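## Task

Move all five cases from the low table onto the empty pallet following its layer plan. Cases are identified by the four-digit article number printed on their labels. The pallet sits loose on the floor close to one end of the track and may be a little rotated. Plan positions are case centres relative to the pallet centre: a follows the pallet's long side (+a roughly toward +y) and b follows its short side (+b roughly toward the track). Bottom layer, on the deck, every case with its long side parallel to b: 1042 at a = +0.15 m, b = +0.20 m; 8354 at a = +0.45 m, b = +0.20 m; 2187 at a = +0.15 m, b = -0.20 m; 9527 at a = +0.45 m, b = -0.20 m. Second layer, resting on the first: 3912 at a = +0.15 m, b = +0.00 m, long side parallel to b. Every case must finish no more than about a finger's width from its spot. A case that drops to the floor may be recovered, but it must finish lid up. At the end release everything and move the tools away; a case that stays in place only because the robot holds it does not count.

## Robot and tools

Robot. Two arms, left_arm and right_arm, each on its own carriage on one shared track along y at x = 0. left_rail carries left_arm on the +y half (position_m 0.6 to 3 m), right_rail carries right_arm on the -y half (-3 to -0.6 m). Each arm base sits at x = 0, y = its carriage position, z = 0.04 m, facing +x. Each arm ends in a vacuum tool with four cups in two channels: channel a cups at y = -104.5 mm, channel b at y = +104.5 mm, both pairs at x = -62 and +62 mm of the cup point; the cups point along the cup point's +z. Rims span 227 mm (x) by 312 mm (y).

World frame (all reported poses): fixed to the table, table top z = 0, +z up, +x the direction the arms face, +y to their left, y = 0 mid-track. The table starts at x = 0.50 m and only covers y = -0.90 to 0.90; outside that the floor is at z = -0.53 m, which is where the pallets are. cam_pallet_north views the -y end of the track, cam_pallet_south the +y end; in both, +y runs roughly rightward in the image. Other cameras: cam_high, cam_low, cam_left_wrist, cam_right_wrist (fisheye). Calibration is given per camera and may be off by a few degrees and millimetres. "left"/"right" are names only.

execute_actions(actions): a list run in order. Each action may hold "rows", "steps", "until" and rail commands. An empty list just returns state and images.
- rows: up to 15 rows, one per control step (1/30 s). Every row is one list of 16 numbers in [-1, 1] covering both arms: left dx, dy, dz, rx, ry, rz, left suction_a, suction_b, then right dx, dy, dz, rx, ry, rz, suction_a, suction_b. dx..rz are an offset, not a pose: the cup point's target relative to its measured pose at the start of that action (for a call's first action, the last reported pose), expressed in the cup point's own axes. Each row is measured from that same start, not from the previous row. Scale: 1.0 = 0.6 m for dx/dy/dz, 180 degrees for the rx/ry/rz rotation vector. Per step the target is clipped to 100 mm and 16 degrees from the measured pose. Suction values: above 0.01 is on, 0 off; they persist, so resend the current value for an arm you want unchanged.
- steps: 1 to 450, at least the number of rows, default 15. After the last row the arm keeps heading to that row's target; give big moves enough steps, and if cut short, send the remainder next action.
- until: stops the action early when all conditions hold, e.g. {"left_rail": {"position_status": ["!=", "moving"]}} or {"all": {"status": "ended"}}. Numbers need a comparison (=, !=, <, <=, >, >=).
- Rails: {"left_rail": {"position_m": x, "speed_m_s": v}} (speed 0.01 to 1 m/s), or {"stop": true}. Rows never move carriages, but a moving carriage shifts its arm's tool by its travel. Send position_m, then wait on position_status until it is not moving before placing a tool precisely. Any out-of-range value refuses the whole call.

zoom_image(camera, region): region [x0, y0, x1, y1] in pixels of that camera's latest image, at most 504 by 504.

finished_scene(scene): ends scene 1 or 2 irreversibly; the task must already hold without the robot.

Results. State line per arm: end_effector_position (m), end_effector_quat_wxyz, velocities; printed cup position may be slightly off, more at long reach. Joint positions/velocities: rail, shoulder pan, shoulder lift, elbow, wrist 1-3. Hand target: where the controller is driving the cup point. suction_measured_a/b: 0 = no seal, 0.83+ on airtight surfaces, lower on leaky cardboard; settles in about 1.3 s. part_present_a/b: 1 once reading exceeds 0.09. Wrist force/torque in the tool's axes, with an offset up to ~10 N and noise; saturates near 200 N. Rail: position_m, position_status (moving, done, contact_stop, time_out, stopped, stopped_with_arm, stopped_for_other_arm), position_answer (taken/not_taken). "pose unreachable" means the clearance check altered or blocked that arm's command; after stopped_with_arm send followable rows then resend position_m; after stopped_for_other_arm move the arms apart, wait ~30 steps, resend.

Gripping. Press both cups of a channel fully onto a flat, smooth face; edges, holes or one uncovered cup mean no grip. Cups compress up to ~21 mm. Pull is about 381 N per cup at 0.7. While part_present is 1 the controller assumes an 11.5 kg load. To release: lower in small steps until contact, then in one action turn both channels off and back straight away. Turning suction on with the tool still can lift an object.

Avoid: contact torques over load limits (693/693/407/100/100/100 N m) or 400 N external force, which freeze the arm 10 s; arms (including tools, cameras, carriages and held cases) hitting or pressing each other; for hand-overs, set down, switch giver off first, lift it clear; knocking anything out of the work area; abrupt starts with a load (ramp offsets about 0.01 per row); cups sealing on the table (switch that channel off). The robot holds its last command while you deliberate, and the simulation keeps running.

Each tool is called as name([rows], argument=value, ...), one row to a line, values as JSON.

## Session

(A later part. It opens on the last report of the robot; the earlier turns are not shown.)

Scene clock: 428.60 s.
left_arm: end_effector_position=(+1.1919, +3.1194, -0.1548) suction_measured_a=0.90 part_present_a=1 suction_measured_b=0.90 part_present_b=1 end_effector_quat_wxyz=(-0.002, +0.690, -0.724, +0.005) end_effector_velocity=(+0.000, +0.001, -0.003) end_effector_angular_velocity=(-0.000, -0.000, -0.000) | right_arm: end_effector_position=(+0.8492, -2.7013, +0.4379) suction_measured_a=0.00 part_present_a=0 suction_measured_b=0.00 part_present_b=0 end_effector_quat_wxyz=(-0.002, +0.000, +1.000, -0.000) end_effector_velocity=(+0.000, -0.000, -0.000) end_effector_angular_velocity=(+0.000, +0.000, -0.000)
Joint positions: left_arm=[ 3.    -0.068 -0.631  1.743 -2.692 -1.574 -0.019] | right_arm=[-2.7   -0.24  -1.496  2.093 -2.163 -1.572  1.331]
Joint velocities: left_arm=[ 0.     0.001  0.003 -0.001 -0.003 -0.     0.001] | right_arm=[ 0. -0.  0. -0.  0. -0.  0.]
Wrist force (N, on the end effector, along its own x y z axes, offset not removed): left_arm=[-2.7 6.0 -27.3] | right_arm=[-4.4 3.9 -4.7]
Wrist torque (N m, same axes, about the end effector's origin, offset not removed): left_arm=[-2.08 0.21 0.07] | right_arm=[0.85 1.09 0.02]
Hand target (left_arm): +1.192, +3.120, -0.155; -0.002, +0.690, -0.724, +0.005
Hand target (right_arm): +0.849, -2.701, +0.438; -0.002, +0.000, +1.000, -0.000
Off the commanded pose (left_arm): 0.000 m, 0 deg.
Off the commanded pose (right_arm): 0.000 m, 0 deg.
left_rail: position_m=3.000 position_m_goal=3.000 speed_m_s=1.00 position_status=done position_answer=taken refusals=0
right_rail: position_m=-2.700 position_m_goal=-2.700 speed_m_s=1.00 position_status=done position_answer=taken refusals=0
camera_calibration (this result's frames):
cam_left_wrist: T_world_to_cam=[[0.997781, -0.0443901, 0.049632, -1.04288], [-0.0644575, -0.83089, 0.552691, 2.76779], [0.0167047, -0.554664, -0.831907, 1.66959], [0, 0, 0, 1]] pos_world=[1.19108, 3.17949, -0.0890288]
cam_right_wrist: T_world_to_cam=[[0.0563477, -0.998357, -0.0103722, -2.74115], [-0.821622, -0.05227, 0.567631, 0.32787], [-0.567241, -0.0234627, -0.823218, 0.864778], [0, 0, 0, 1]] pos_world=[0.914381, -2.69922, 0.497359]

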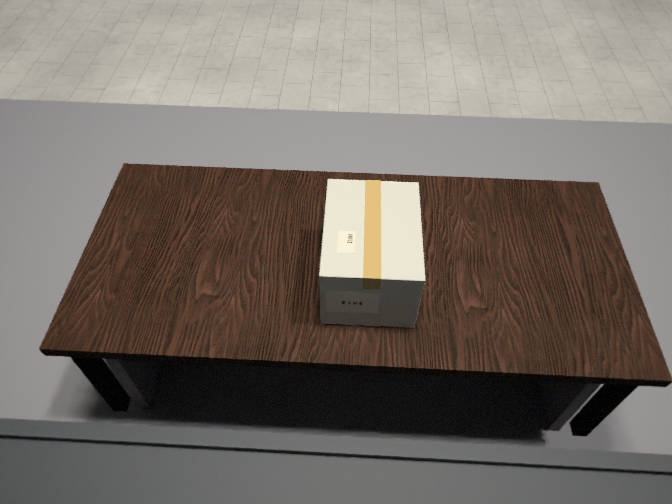

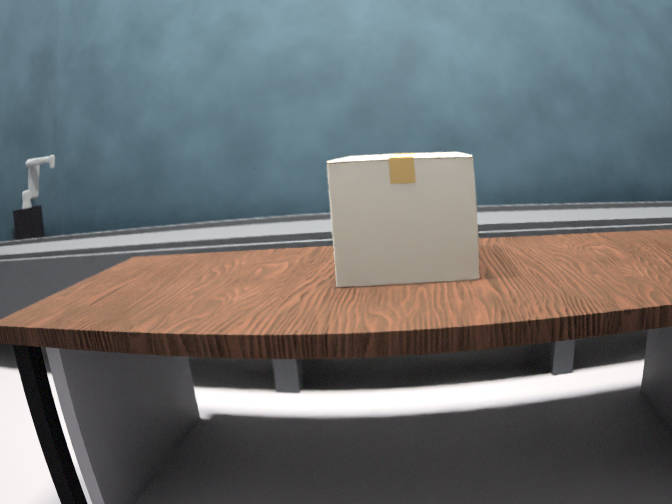

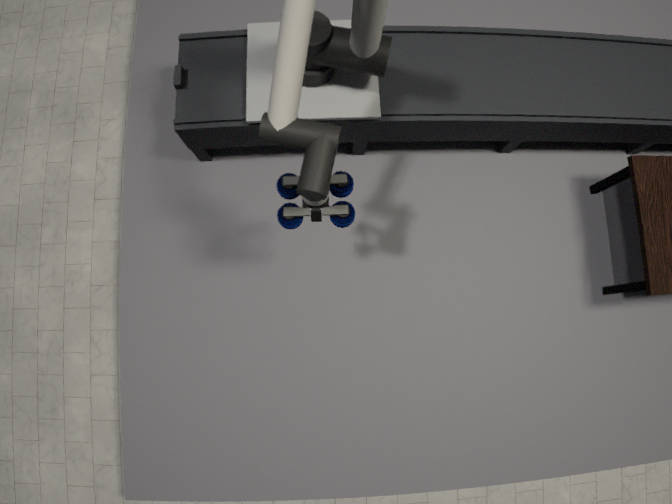

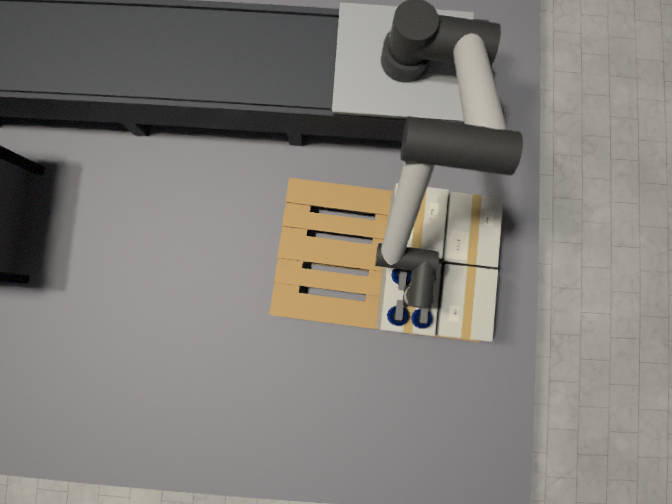

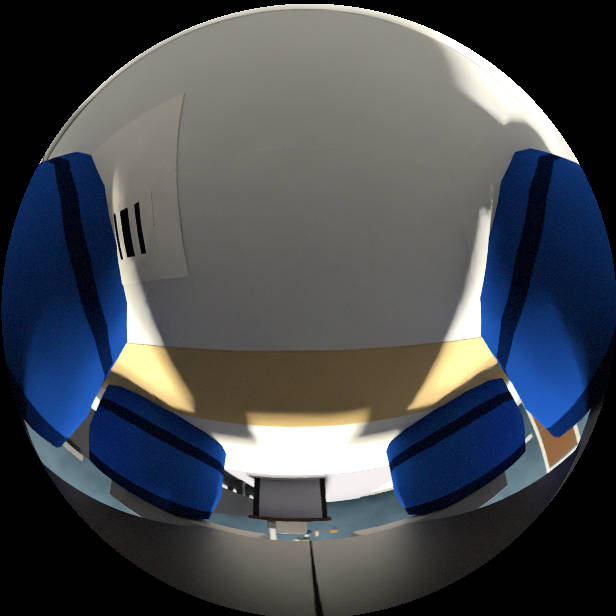

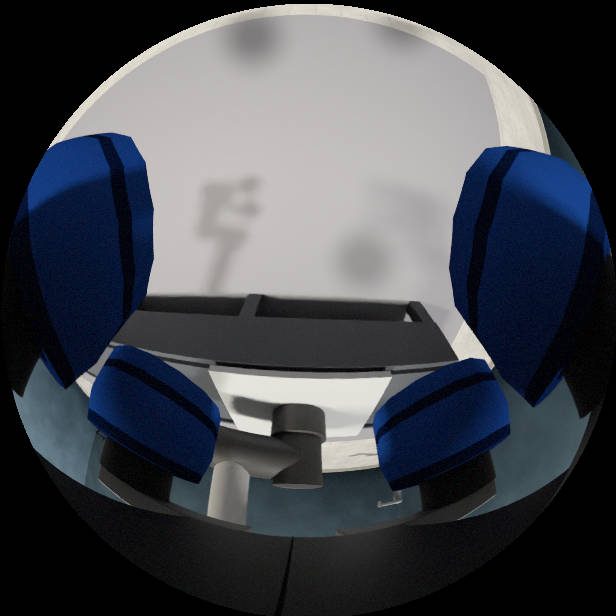

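execute_actions([
  {"rows":[[0,0.002,0.001,0,0,0,1,1,0,0,0,0,0,0,0,0],[0,0.004,0.002,0,0,0,1,1,0,0,0,0,0,0,0,0],[0,0.006,0.004,0,0,0,1,1,0,0,0,0,0,0,0,0],[0,0.008,0.006,0,0,0,1,1,0,0,0,0,0,0,0,0],[0,0.01,0.008,0,0,0,1,1,0,0,0,0,0,0,0,0],[0,0.01,0.01,0,0,0,1,1,0,0,0,0,0,0,0,0],[0,0.01,0.012,0,0,0,1,1,0,0,0,0,0,0,0,0],[0,0.01,0.0137,0,0,0,1,1,0,0,0,0,0,0,0,0],[0,0.01,0.0152,0,0,0,1,1,0,0,0,0,0,0,0,0]],"steps":20},
  {"rows":[[0,0,-0.001,0,0,0,0,0,0,0,0,0,0,0,0,0],[0,0,-0.002,0,0,0,0,0,0,0,0,0,0,0,0,0],[0,0,-0.004,0,0,0,0,0,0,0,0,0,0,0,0,0],[0,0,-0.007,0,0,0,0,0,0,0,0,0,0,0,0,0],[0,0,-0.01,0,0,0,0,0,0,0,0,0,0,0,0,0],[0,0,-0.014,0,0,0,0,0,0,0,0,0,0,0,0,0],[0,0,-0.018,0,0,0,0,0,0,0,0,0,0,0,0,0],[0,0,-0.023,0,0,0,0,0,0,0,0,0,0,0,0,0],[0,0,-0.028,0,0,0,0,0,0,0,0,0,0,0,0,0],[0,0,-0.034,0,0,0,0,0,0,0,0,0,0,0,0,0],[0,0,-0.042,0,0,0,0,0,0,0,0,0,0,0,0,0],[0,0,-0.055,0,0,0,0,0,0,0,0,0,0,0,0,0],[0,0,-0.075,0,0,0,0,0,0,0,0,0,0,0,0,0],[0,0,-0.1,0,0,0,0,0,0,0,0,0,0,0,0,0],[0,0,-0.2,0,0,0,0,0,0,0,0,0,0,0,0,0]],"steps":25},
  {"left_rail":{"position_m":0.6},"rows":[[0.02,0.02,-0.05,0,0,0,0,0,0,0,0,0,0,0,0,0],[0.04,0.05,-0.12,0,0,0,0,0,0,0,0,0,0,0,0,0],[0.07,0.09,-0.2,0,0,0,0,0,0,0,0,0,0,0,0,0],[0.1,0.14,-0.28,0,0,0,0,0,0,0,0,0,0,0,0,0],[0.13,0.19,-0.36,0,0,0,0,0,0,0,0,0,0,0,0,0],[0.16,0.24,-0.44,0,0,0,0,0,0,0,0,0,0,0,0,0],[0.19,0.29,-0.52,0,0,0,0,0,0,0,0,0,0,0,0,0],[0.22,0.34,-0.6,0,0,0,0,0,0,0,0,0,0,0,0,0],[0.25,0.39,-0.68,0,0,0,0,0,0,0,0,0,0,0,0,0],[0.28,0.44,-0.75,0,0,0,0,0,0,0,0,0,0,0,0,0],[0.31,0.48,-0.81,0,0,0,0,0,0,0,0,0,0,0,0,0],[0.34,0.51,-0.86,0,0,0,0,0,0,0,0,0,0,0,0,0],[0.37,0.53,-0.89,0,0,0,0,0,0,0,0,0,0,0,0,0],[0.4,0.55,-0.91,0,0,0,0,0,0,0,0,0,0,0,0,0]],"steps":44},
  {"rows":[[0.03,0,0,0,0,-0.002,0,0,0,0,0,0,0,0,0,0],[0.08,0,0,0,0,-0.004,0,0,0,0,0,0,0,0,0,0],[0.15,0,0,0,0,-0.006,0,0,0,0,0,0,0,0,0,0],[0.23,0,0,0,0,-0.008,0,0,0,0,0,0,0,0,0,0],[0.31,0,0,0,0,-0.01,0,0,0,0,0,0,0,0,0,0],[0.39,0,0,0,0,-0.012,0,0,0,0,0,0,0,0,0,0],[0.47,0,0,0,0,-0.014,0,0,0,0,0,0,0,0,0,0],[0.55,0,0,0,0,-0.0156,0,0,0,0,0,0,0,0,0,0],[0.63,0,0,0,0,-0.0156,0,0,0,0,0,0,0,0,0,0],[0.71,0,0,0,0,-0.0156,0,0,0,0,0,0,0,0,0,0],[0.78,0,0,0,0,-0.0156,0,0,0,0,0,0,0,0,0,0],[0.84,0,0,0,0,-0.0156,0,0,0,0,0,0,0,0,0,0],[0.88,0,0,0,0,-0.0156,0,0,0,0,0,0,0,0,0,0],[0.9,0,0,0,0,-0.0156,0,0,0,0,0,0,0,0,0,0]],"steps":46},
])

zoom_image(camera="cam_left_wrist", region=[150, 130, 470, 370])

zoom_image(camera="cam_pallet_south", region=[350, 175, 520, 350])

Scene clock: 464.00 s.
left_arm: end_effector_position=(+0.8124, -0.0401, +0.4955) suction_measured_a=0.01 part_present_a=0 suction_measured_b=0.01 part_present_b=0 end_effector_quat_wxyz=(-0.003, +0.707, -0.707, +0.004) end_effector_velocity=(-0.000, +0.000, +0.000) end_effector_angular_velocity=(+0.000, +0.000, +0.000) | right_arm: end_effector_position=(+0.8492, -2.7013, +0.4379) suction_measured_a=0.00 part_present_a=0 suction_measured_b=0.00 part_present_b=0 end_effector_quat_wxyz=(-0.002, +0.000, +1.000, -0.000) end_effector_velocity=(-0.000, +0.000, +0.000) end_effector_angular_velocity=(-0.000, -0.000, +0.000)
Joint positions: left_arm=[ 0.6   -0.865 -1.332  1.805 -2.051 -1.564 -0.865] | right_arm=[-2.7   -0.24  -1.496  2.093 -2.163 -1.572  1.331]
Joint velocities: left_arm=[ 0.  0.  0. -0.  0.  0. -0.] | right_arm=[ 0.  0. -0.  0. -0.  0.  0.]
Wrist force (N, on the end effector, along its own x y z axes, offset not removed): left_arm=[-6.1 2.9 3.4] | right_arm=[-4.0 1.6 -3.4]
Wrist torque (N m, same axes, about the end effector's origin, offset not removed): left_arm=[0.66 0.43 0.17] | right_arm=[0.35 1.05 -0.02]
Hand target (left_arm): +0.812, -0.040, +0.495; -0.003, +0.707, -0.707, +0.004
Hand target (right_arm): +0.849, -2.701, +0.438; -0.002, +0.000, +1.000, -0.000
Off the commanded pose (left_arm): 0.000 m, 0 deg.
Off the commanded pose (right_arm): 0.000 m, 0 deg.
left_rail: position_m=0.600 position_m_goal=0.600 speed_m_s=1.00 position_status=done position_answer=taken refusals=0
right_rail: position_m=-2.700 position_m_goal=-2.700 speed_m_s=1.00 position_status=done position_answer=taken refusals=0
camera_calibration (this result's frames):
cam_left_wrist: T_world_to_cam=[[0.998744, 0.00446188, 0.0499047, -0.835621], [-0.0238532, -0.833567, 0.551902, -0.273987], [0.0440615, -0.5524, -0.832414, 0.442568], [0, 0, 0, 1]] pos_world=[0.808535, 0.0198163, 0.561316]
cam_right_wrist: T_world_to_cam=[[0.0563477, -0.998357, -0.0103723, -2.74115], [-0.821622, -0.05227, 0.567631, 0.32787], [-0.567241, -0.0234626, -0.823218, 0.864778], [0, 0, 0, 1]] pos_world=[0.914381, -2.69922, 0.497359]

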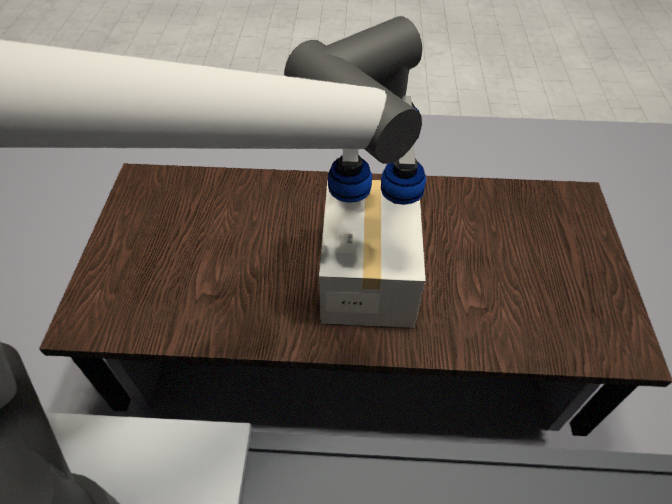

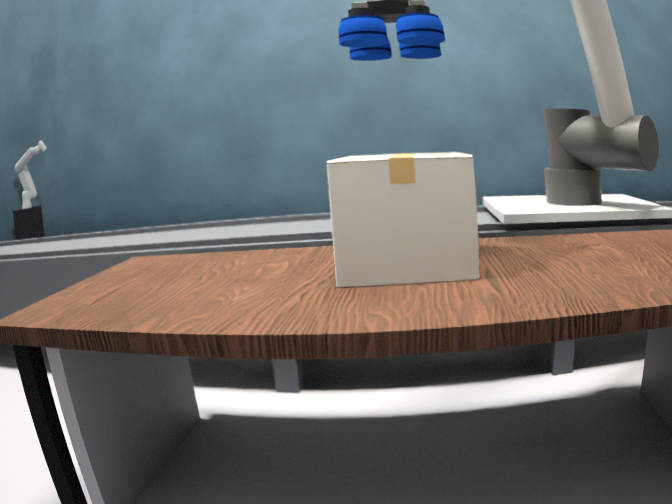

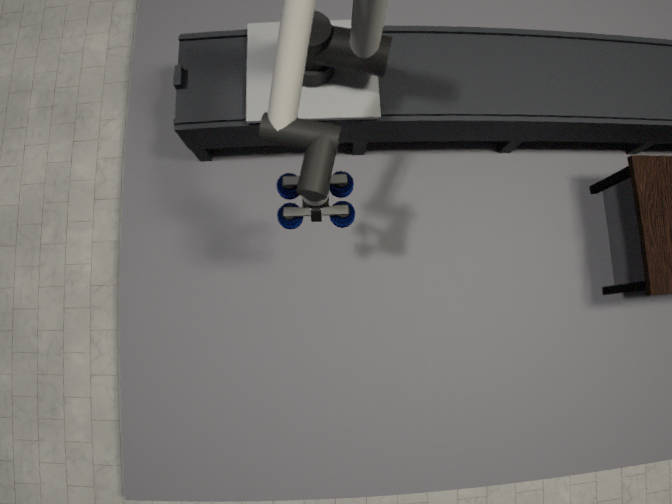

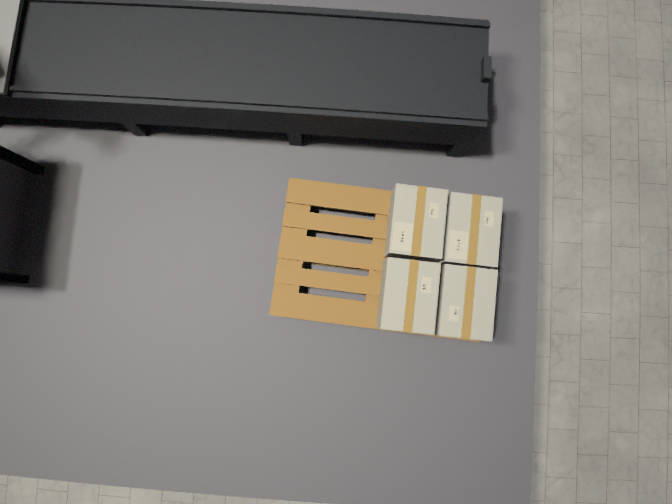

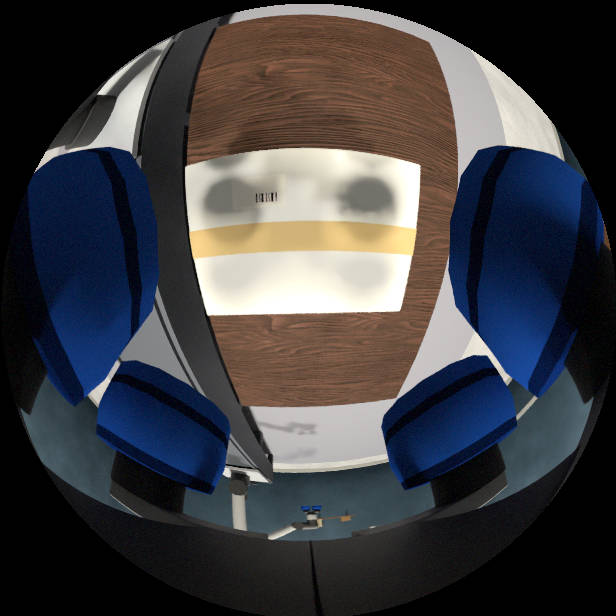

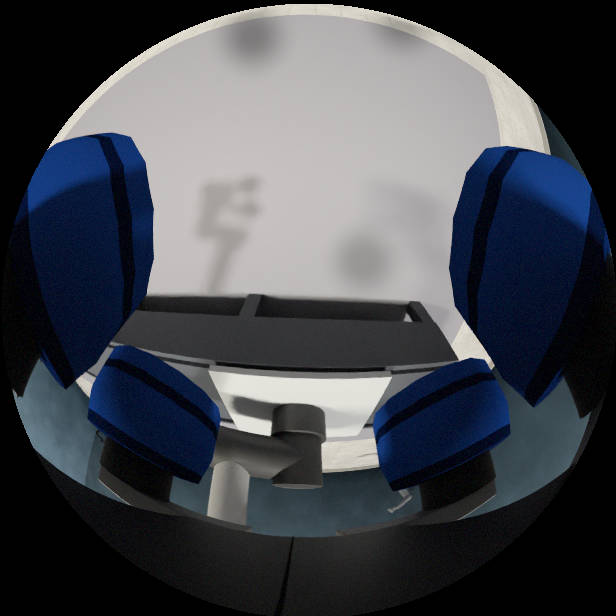

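Region (150, 130, 470, 370) of cam_left_wrist's 616x616 image, scaled by 1.575, with more detail than that image has; it fills the top 378 rows of this view, and the rest is white.

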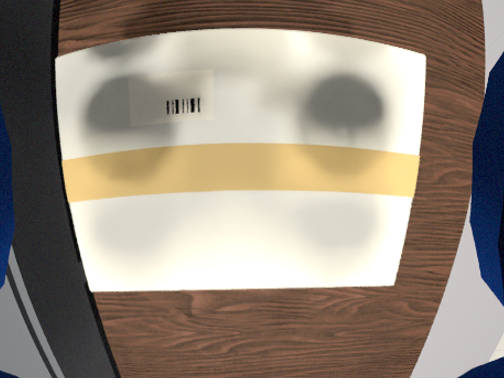

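Region (350, 175, 520, 350) of cam_pallet_south's 672x504 image, scaled by 2.880, with more detail than that image has; it fills the left 490 columns of this view, and the rest is white.

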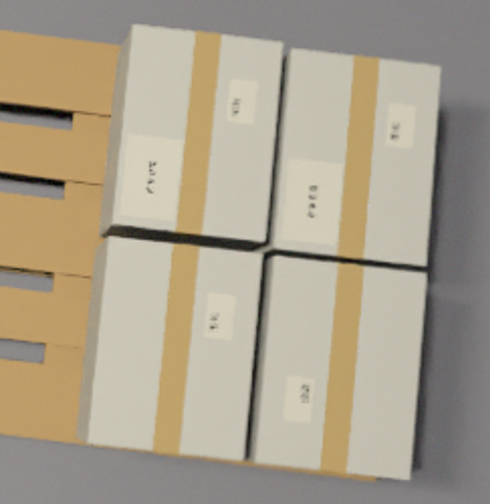

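execute_actions([
  {"rows":[[0.002,0,0.03,0,0,0,0,0,0,0,0,0,0,0,0,0],[0.004,0,0.08,0,0,0,0,0,0,0,0,0,0,0,0,0],[0.006,0,0.14,0,0,0,0,0,0,0,0,0,0,0,0,0],[0.008,0,0.2,0,0,0,0,0,0,0,0,0,0,0,0,0],[0.011,0,0.26,0,0,0,0,0,0,0,0,0,0,0,0,0],[0.011,0,0.31,0,0,0,0,0,0,0,0,0,0,0,0,0],[0.011,0,0.35,0,0,0,0,0,0,0,0,0,0,0,0,0],[0.011,0,0.375,0,0,0,0,0,0,0,0,0,0,0,0,0],[0.011,0,0.389,0,0,0,0,0,0,0,0,0,0,0,0,0]],"steps":26},
  {"rows":[[0,0,0.006,0,0,0,1,1,0,0,0,0,0,0,0,0],[0,0,0.012,0,0,0,1,1,0,0,0,0,0,0,0,0],[0,0,0.018,0,0,0,1,1,0,0,0,0,0,0,0,0],[0,0,0.024,0,0,0,1,1,0,0,0,0,0,0,0,0],[0,0,0.03,0,0,0,1,1,0,0,0,0,0,0,0,0],[0,0,0.036,0,0,0,1,1,0,0,0,0,0,0,0,0],[0,0,0.042,0,0,0,1,1,0,0,0,0,0,0,0,0],[0,0,0.048,0,0,0,1,1,0,0,0,0,0,0,0,0],[0,0,0.054,0,0,0,1,1,0,0,0,0,0,0,0,0],[0,0,0.06,0,0,0,1,1,0,0,0,0,0,0,0,0]],"steps":26},
])

Scene clock: 477.80 s.
left_arm: end_effector_position=(+0.8151, -0.0472, +0.2266) suction_measured_a=0.89 part_present_a=1 suction_measured_b=0.89 part_present_b=1 end_effector_quat_wxyz=(-0.003, +0.707, -0.707, +0.004) end_effector_velocity=(-0.000, -0.000, -0.001) end_effector_angular_velocity=(-0.000, +0.000, -0.000) | right_arm: end_effector_position=(+0.8492, -2.7013, +0.4379) suction_measured_a=0.00 part_present_a=0 suction_measured_b=0.00 part_present_b=0 end_effector_quat_wxyz=(-0.002, +0.000, +1.000, -0.000) end_effector_velocity=(-0.000, +0.000, +0.000) end_effector_angular_velocity=(-0.000, -0.000, +0.000)
Joint positions: left_arm=[ 0.6   -0.867 -1.126  1.962 -2.415 -1.565 -0.867] | right_arm=[-2.7   -0.24  -1.496  2.093 -2.163 -1.572  1.331]
Joint velocities: left_arm=[ 0.     0.     0.001  0.    -0.    -0.     0.   ] | right_arm=[ 0.  0. -0.  0. -0.  0.  0.]
Wrist force (N, on the end effector, along its own x y z axes, offset not removed): left_arm=[-0.9 5.7 -54.1] | right_arm=[-3.5 -4.8 -2.5]
Wrist torque (N m, same axes, about the end effector's origin, offset not removed): left_arm=[-1.22 -0.13 0.33] | right_arm=[-0.48 0.88 -0.12]
Hand target (left_arm): +0.815, -0.047, +0.227; -0.003, +0.707, -0.707, +0.004
Hand target (right_arm): +0.849, -2.701, +0.438; -0.002, +0.000, +1.000, -0.000
Off the commanded pose (left_arm): 0.000 m, 0 deg.
Off the commanded pose (right_arm): 0.000 m, 0 deg.
left_rail: position_m=0.600 position_m_goal=0.600 speed_m_s=1.00 position_status=done position_answer=taken refusals=0
right_rail: position_m=-2.700 position_m_goal=-2.700 speed_m_s=1.00 position_status=done position_answer=taken refusals=0
camera_calibration (this result's frames):
cam_left_wrist: T_world_to_cam=[[0.998746, 0.00445554, 0.0498624, -0.824941], [-0.0238411, -0.833493, 0.552015, -0.131464], [0.0440195, -0.552512, -0.832342, 0.214766], [0, 0, 0, 1]] pos_world=[0.811318, 0.0127618, 0.292463]
cam_right_wrist: T_world_to_cam=[[0.0563477, -0.998357, -0.0103723, -2.74115], [-0.821622, -0.05227, 0.567631, 0.32787], [-0.567241, -0.0234626, -0.823218, 0.864778], [0, 0, 0, 1]] pos_world=[0.914381, -2.69922, 0.497359]

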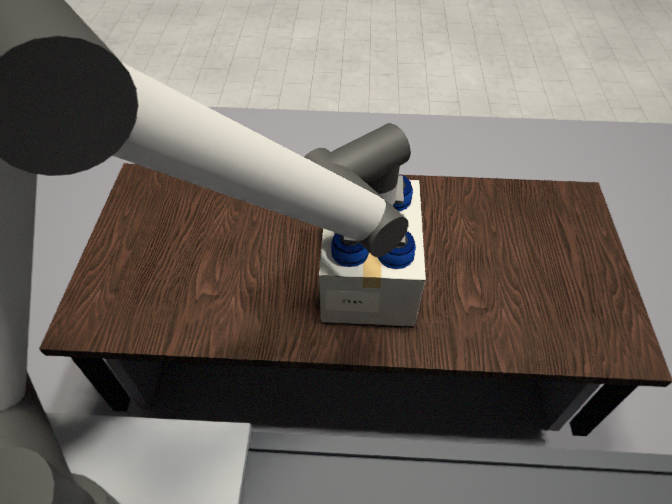

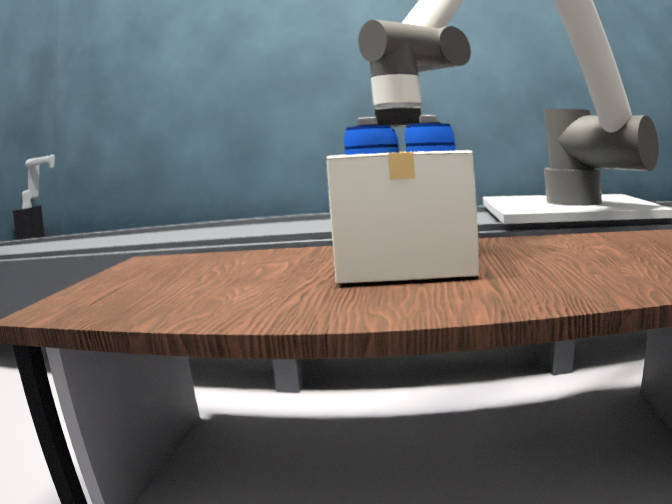

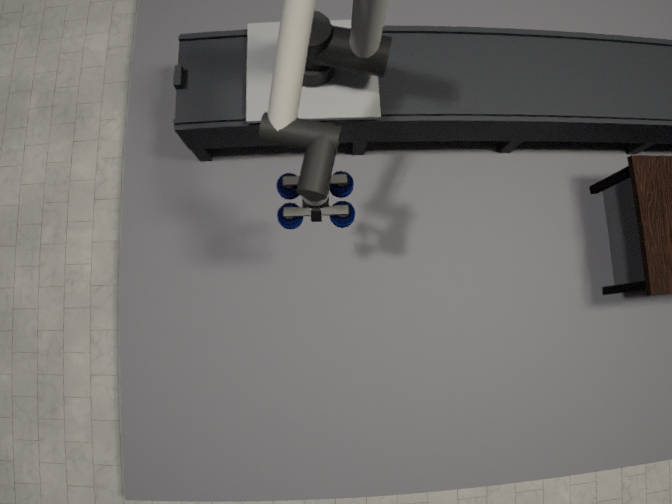

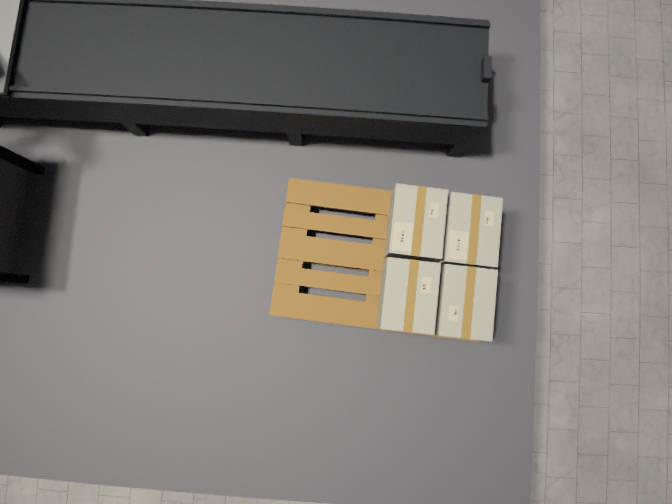

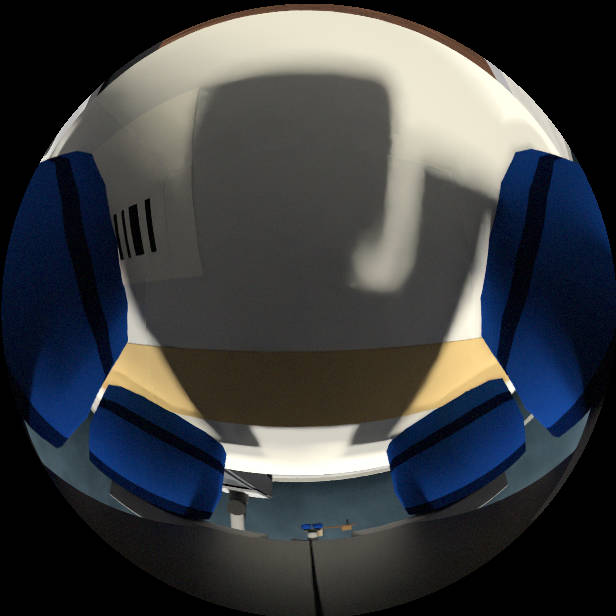

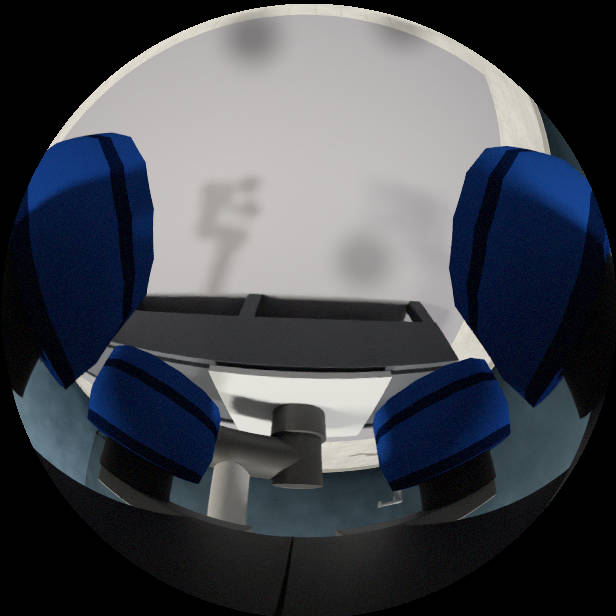

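execute_actions([
  {"rows":[[0,0,-0.005,0,0,0,1,1,0,0,0,0,0,0,0,0],[0,0,-0.015,0,0,0,1,1,0,0,0,0,0,0,0,0],[0,0,-0.03,0,0,0,1,1,0,0,0,0,0,0,0,0],[0,0,-0.045,0,0,0,1,1,0,0,0,0,0,0,0,0],[0,0,-0.06,0,0,0,1,1,0,0,0,0,0,0,0,0],[0,0,-0.075,0,0,0,1,1,0,0,0,0,0,0,0,0],[0,0,-0.09,0,0,0,1,1,0,0,0,0,0,0,0,0],[0,0,-0.1,0,0,0,1,1,0,0,0,0,0,0,0,0]],"steps":13},
  {"left_rail":{"position_m":3.0},"rows":[[-0.015,-0.007,0,0,0,0,1,1,0,0,0,0,0,0,0,0],[-0.04,-0.018,0,0,0,0,1,1,0,0,0,0,0,0,0,0],[-0.08,-0.035,0,0,0,0,1,1,0,0,0,0,0,0,0,0],[-0.13,-0.057,0,0,0,0,1,1,0,0,0,0,0,0,0,0],[-0.18,-0.079,0,0,0,0,1,1,0,0,0,0,0,0,0,0],[-0.23,-0.101,0,0,0,0,1,1,0,0,0,0,0,0,0,0],[-0.28,-0.123,0,0,0,0,1,1,0,0,0,0,0,0,0,0],[-0.33,-0.145,0,0,0,0,1,1,0,0,0,0,0,0,0,0],[-0.38,-0.167,0,0,0,0,1,1,0,0,0,0,0,0,0,0],[-0.43,-0.189,0,0,0,0,1,1,0,0,0,0,0,0,0,0],[-0.48,-0.21,0,0,0,0,1,1,0,0,0,0,0,0,0,0],[-0.53,-0.232,0,0,0,0,1,1,0,0,0,0,0,0,0,0],[-0.58,-0.254,0,0,0,0,1,1,0,0,0,0,0,0,0,0],[-0.62,-0.272,0,0,0,0,1,1,0,0,0,0,0,0,0,0],[-0.65,-0.285,0,0,0,0,1,1,0,0,0,0,0,0,0,0]],"steps":40},
  {"rows":[[-0.015,0,0.007,0,0,0.001,1,1,0,0,0,0,0,0,0,0],[-0.04,0,0.018,0,0,0.002,1,1,0,0,0,0,0,0,0,0],[-0.08,0,0.035,0,0,0.004,1,1,0,0,0,0,0,0,0,0],[-0.13,0,0.057,0,0,0.006,1,1,0,0,0,0,0,0,0,0],[-0.18,0,0.079,0,0,0.008,1,1,0,0,0,0,0,0,0,0],[-0.23,0,0.101,0,0,0.01,1,1,0,0,0,0,0,0,0,0],[-0.28,0,0.123,0,0,0.012,1,1,0,0,0,0,0,0,0,0],[-0.33,0,0.145,0,0,0.014,1,1,0,0,0,0,0,0,0,0],[-0.38,0,0.167,0,0,0.0156,1,1,0,0,0,0,0,0,0,0],[-0.43,0,0.189,0,0,0.0156,1,1,0,0,0,0,0,0,0,0],[-0.48,0,0.21,0,0,0.0156,1,1,0,0,0,0,0,0,0,0],[-0.53,0,0.232,0,0,0.0156,1,1,0,0,0,0,0,0,0,0],[-0.58,0,0.254,0,0,0.0156,1,1,0,0,0,0,0,0,0,0],[-0.62,0,0.272,0,0,0.0156,1,1,0,0,0,0,0,0,0,0],[-0.647,0,0.285,0,0,0.0156,1,1,0,0,0,0,0,0,0,0]],"steps":60,"until":{"left_rail":{"position_status":["!=","moving"]}}},
])

Scene clock: 498.57 s.
left_arm: end_effector_position=(+0.9877, +3.1297, +0.1108) suction_measured_a=0.90 part_present_a=1 suction_measured_b=0.90 part_present_b=1 end_effector_quat_wxyz=(-0.002, +0.689, -0.724, +0.005) end_effector_velocity=(+0.001, -0.001, +0.000) end_effector_angular_velocity=(-0.002, -0.001, -0.001) | right_arm: end_effector_position=(+0.8492, -2.7013, +0.4379) suction_measured_a=0.00 part_present_a=0 suction_measured_b=0.00 part_present_b=0 end_effector_quat_wxyz=(-0.002, +0.000, +1.000, -0.000) end_effector_velocity=(+0.000, -0.000, -0.000) end_effector_angular_velocity=(+0.000, +0.000, -0.000)
Joint positions: left_arm=[ 3.    -0.071 -1.041  2.066 -2.606 -1.574 -0.022] | right_arm=[-2.7   -0.24  -1.496  2.093 -2.163 -1.572  1.331]
Joint velocities: left_arm=[ 0.    -0.001  0.    -0.001 -0.    -0.002  0.   ] | right_arm=[ 0. -0.  0.  0. -0. -0. -0.]
Wrist force (N, on the end effector, along its own x y z axes, offset not removed): left_arm=[7.0 -0.8 -58.2] | right_arm=[-1.1 -0.7 -7.2]
Wrist torque (N m, same axes, about the end effector's origin, offset not removed): left_arm=[-1.90 -0.66 0.22] | right_arm=[0.24 0.70 -0.15]
Hand target (left_arm): +0.988, +3.130, +0.111; -0.002, +0.689, -0.724, +0.005
Hand target (right_arm): +0.849, -2.701, +0.438; -0.002, +0.000, +1.000, -0.000
Off the commanded pose (left_arm): 0.000 m, 0 deg.
Off the commanded pose (right_arm): 0.000 m, 0 deg.
left_rail: position_m=3.000 position_m_goal=3.000 speed_m_s=1.00 position_status=done position_answer=taken refusals=0
right_rail: position_m=-2.700 position_m_goal=-2.700 speed_m_s=1.00 position_status=done position_answer=taken refusals=0
camera_calibration (this result's frames):
cam_left_wrist: T_world_to_cam=[[0.997737, -0.0445545, 0.050354, -0.851317], [-0.0650104, -0.83036, 0.553423, 2.6152], [0.0171544, -0.555444, -0.831377, 1.90167], [0, 0, 0, 1]] pos_world=[0.986784, 3.18989, 0.176558]
cam_right_wrist: T_world_to_cam=[[0.0563477, -0.998357, -0.0103723, -2.74115], [-0.821622, -0.0522701, 0.567631, 0.32787], [-0.567241, -0.0234626, -0.823218, 0.864778], [0, 0, 0, 1]] pos_world=[0.914381, -2.69922, 0.49736]

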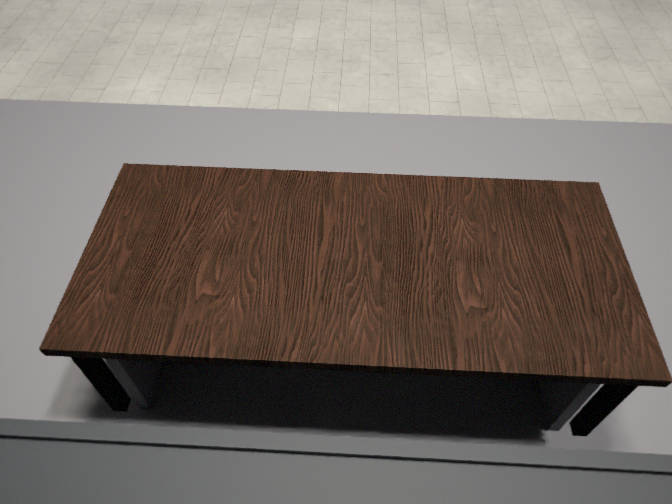

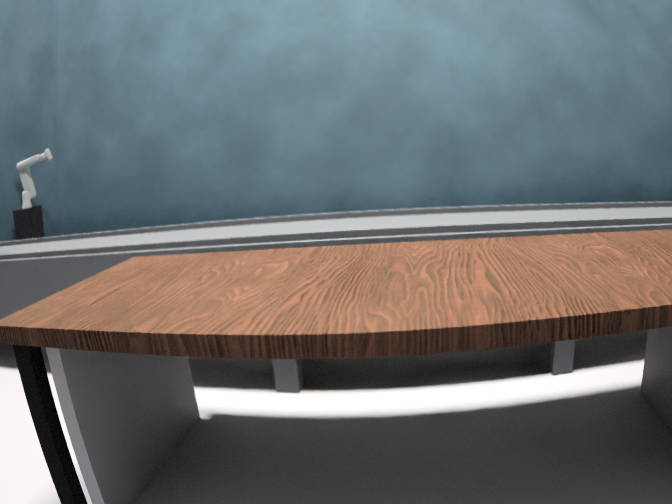

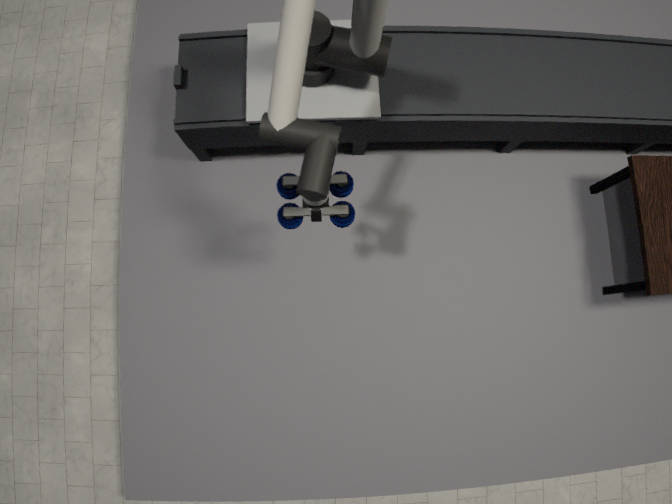

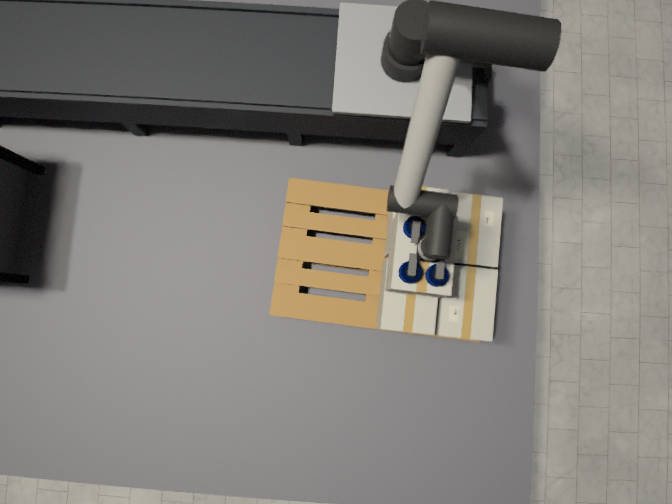

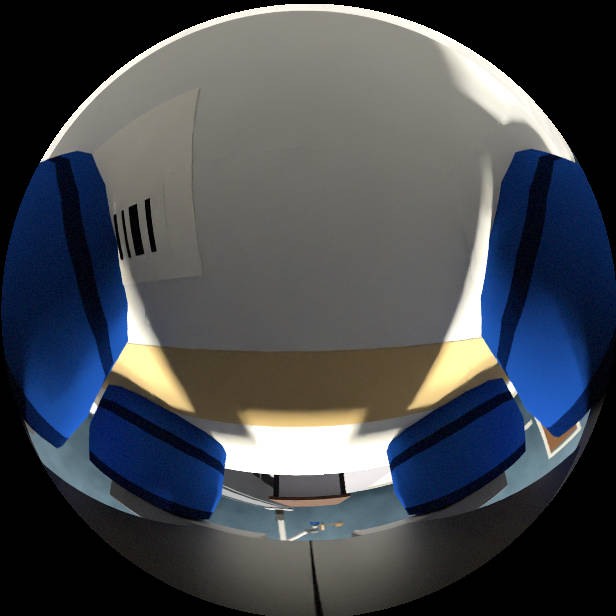

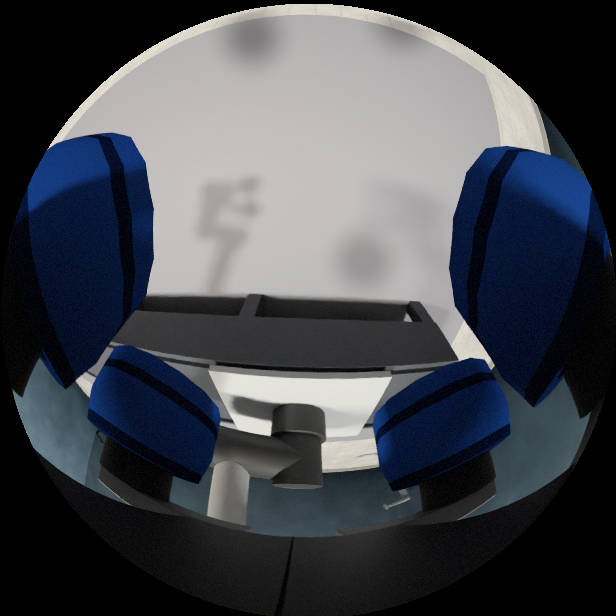

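execute_actions([
  {"rows":[[0,0.001,0.005,0,0,0,1,1,0,0,0,0,0,0,0,0],[-0.001,0.002,0.012,0,0,0,1,1,0,0,0,0,0,0,0,0],[-0.002,0.003,0.02,0,0,0,1,1,0,0,0,0,0,0,0,0],[-0.002,0.003,0.028,0,0,0,1,1,0,0,0,0,0,0,0,0],[-0.002,0.003,0.035,0,0,0,1,1,0,0,0,0,0,0,0,0],[-0.002,0.003,0.041,0,0,0,1,1,0,0,0,0,0,0,0,0],[-0.002,0.003,0.046,0,0,0,1,1,0,0,0,0,0,0,0,0],[-0.002,0.003,0.05,0,0,0,1,1,0,0,0,0,0,0,0,0],[-0.002,0.003,0.053,0,0,0,1,1,0,0,0,0,0,0,0,0],[-0.002,0.003,0.055,0,0,0,1,1,0,0,0,0,0,0,0,0]],"steps":20},
])

zoom_image(camera="cam_pallet_south", region=[360, 200, 480, 340])

Scene clock: 506.00 s.
left_arm: end_effector_position=(+0.9863, +3.1309, +0.0781) suction_measured_a=0.90 part_present_a=1 suction_measured_b=0.90 part_present_b=1 end_effector_quat_wxyz=(-0.002, +0.689, -0.724, +0.005) end_effector_velocity=(+0.000, +0.000, -0.001) end_effector_angular_velocity=(-0.000, -0.001, +0.000) | right_arm: end_effector_position=(+0.8492, -2.7013, +0.4379) suction_measured_a=0.00 part_present_a=0 suction_measured_b=0.00 part_present_b=0 end_effector_quat_wxyz=(-0.002, +0.000, +1.000, -0.000) end_effector_velocity=(-0.000, +0.000, +0.000) end_effector_angular_velocity=(-0.000, -0.000, +0.000)
Joint positions: left_arm=[ 3.    -0.07  -1.005  2.074 -2.651 -1.574 -0.021] | right_arm=[-2.7   -0.24  -1.496  2.093 -2.163 -1.572  1.331]
Joint velocities: left_arm=[ 0.     0.     0.002 -0.    -0.003 -0.    -0.   ] | right_arm=[ 0.  0. -0.  0. -0.  0. -0.]
Wrist force (N, on the end effector, along its own x y z axes, offset not removed): left_arm=[2.0 7.0 -80.1] | right_arm=[-5.1 3.3 5.3]
Wrist torque (N m, same axes, about the end effector's origin, offset not removed): left_arm=[-5.90 -1.79 -0.72] | right_arm=[0.66 1.34 0.07]
Hand target (left_arm): +0.986, +3.131, +0.078; -0.002, +0.689, -0.724, +0.005
Hand target (right_arm): +0.849, -2.701, +0.438; -0.002, +0.000, +1.000, -0.000
Off the commanded pose (left_arm): 0.000 m, 0 deg.
Off the commanded pose (right_arm): 0.000 m, 0 deg.
left_rail: position_m=3.000 position_m_goal=3.000 speed_m_s=1.00 position_status=done position_answer=taken refusals=0
right_rail: position_m=-2.700 position_m_goal=-2.700 speed_m_s=1.00 position_status=done position_answer=taken refusals=0
camera_calibration (this result's frames):
cam_left_wrist: T_world_to_cam=[[0.997734, -0.0445867, 0.0503871, -0.848158], [-0.0650543, -0.830399, 0.553359, 2.63436], [0.0171689, -0.555383, -0.831417, 1.8749], [0, 0, 0, 1]] pos_world=[0.985422, 3.19104, 0.143815]
cam_right_wrist: T_world_to_cam=[[0.0563477, -0.998357, -0.0103722, -2.74115], [-0.821622, -0.05227, 0.567631, 0.32787], [-0.567241, -0.0234626, -0.823217, 0.864778], [0, 0, 0, 1]] pos_world=[0.91438, -2.69922, 0.497359]

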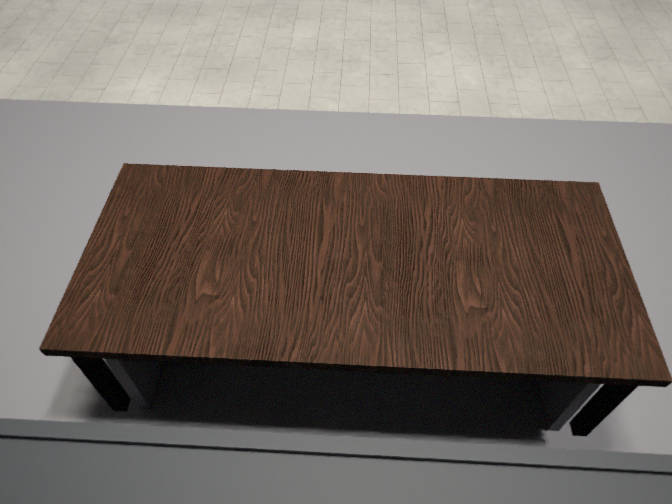

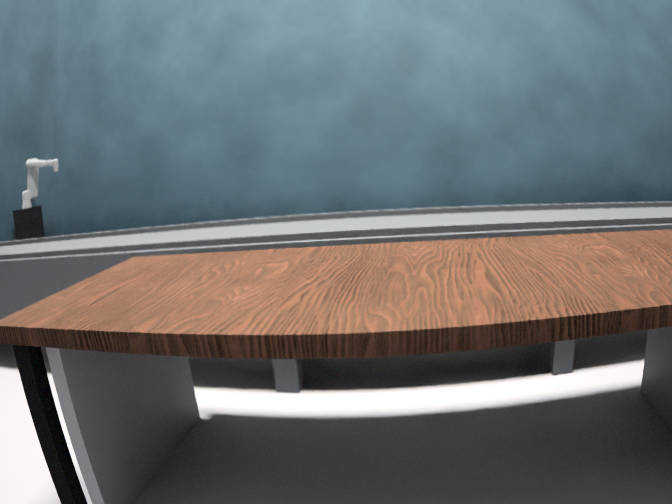

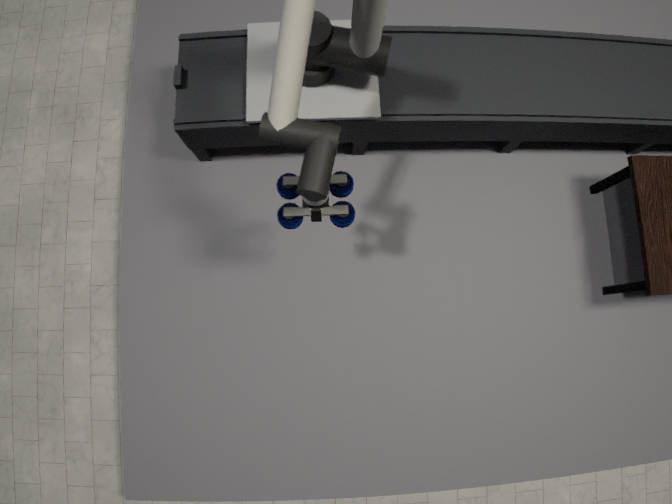

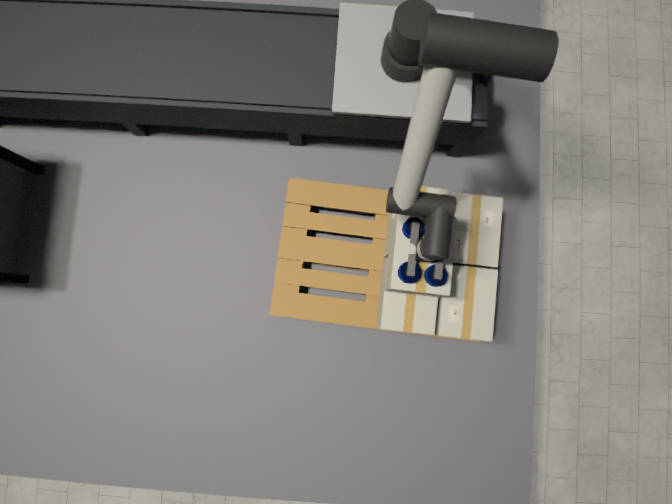

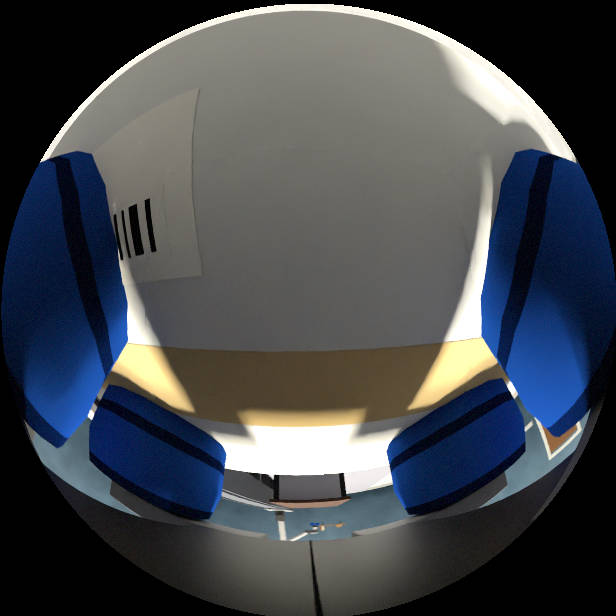

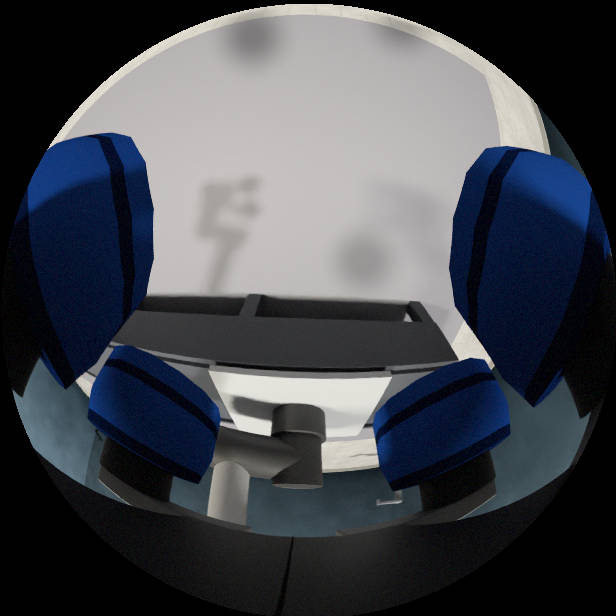

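Region (360, 200, 480, 340) of cam_pallet_south's 672x504 image, scaled by 3.600, with more detail than that image has; it fills the left 432 columns of this view, and the rest is white.

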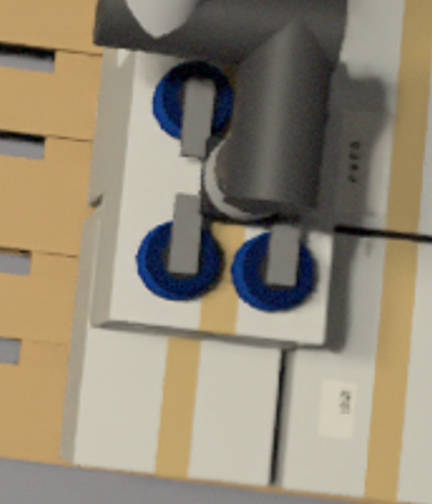

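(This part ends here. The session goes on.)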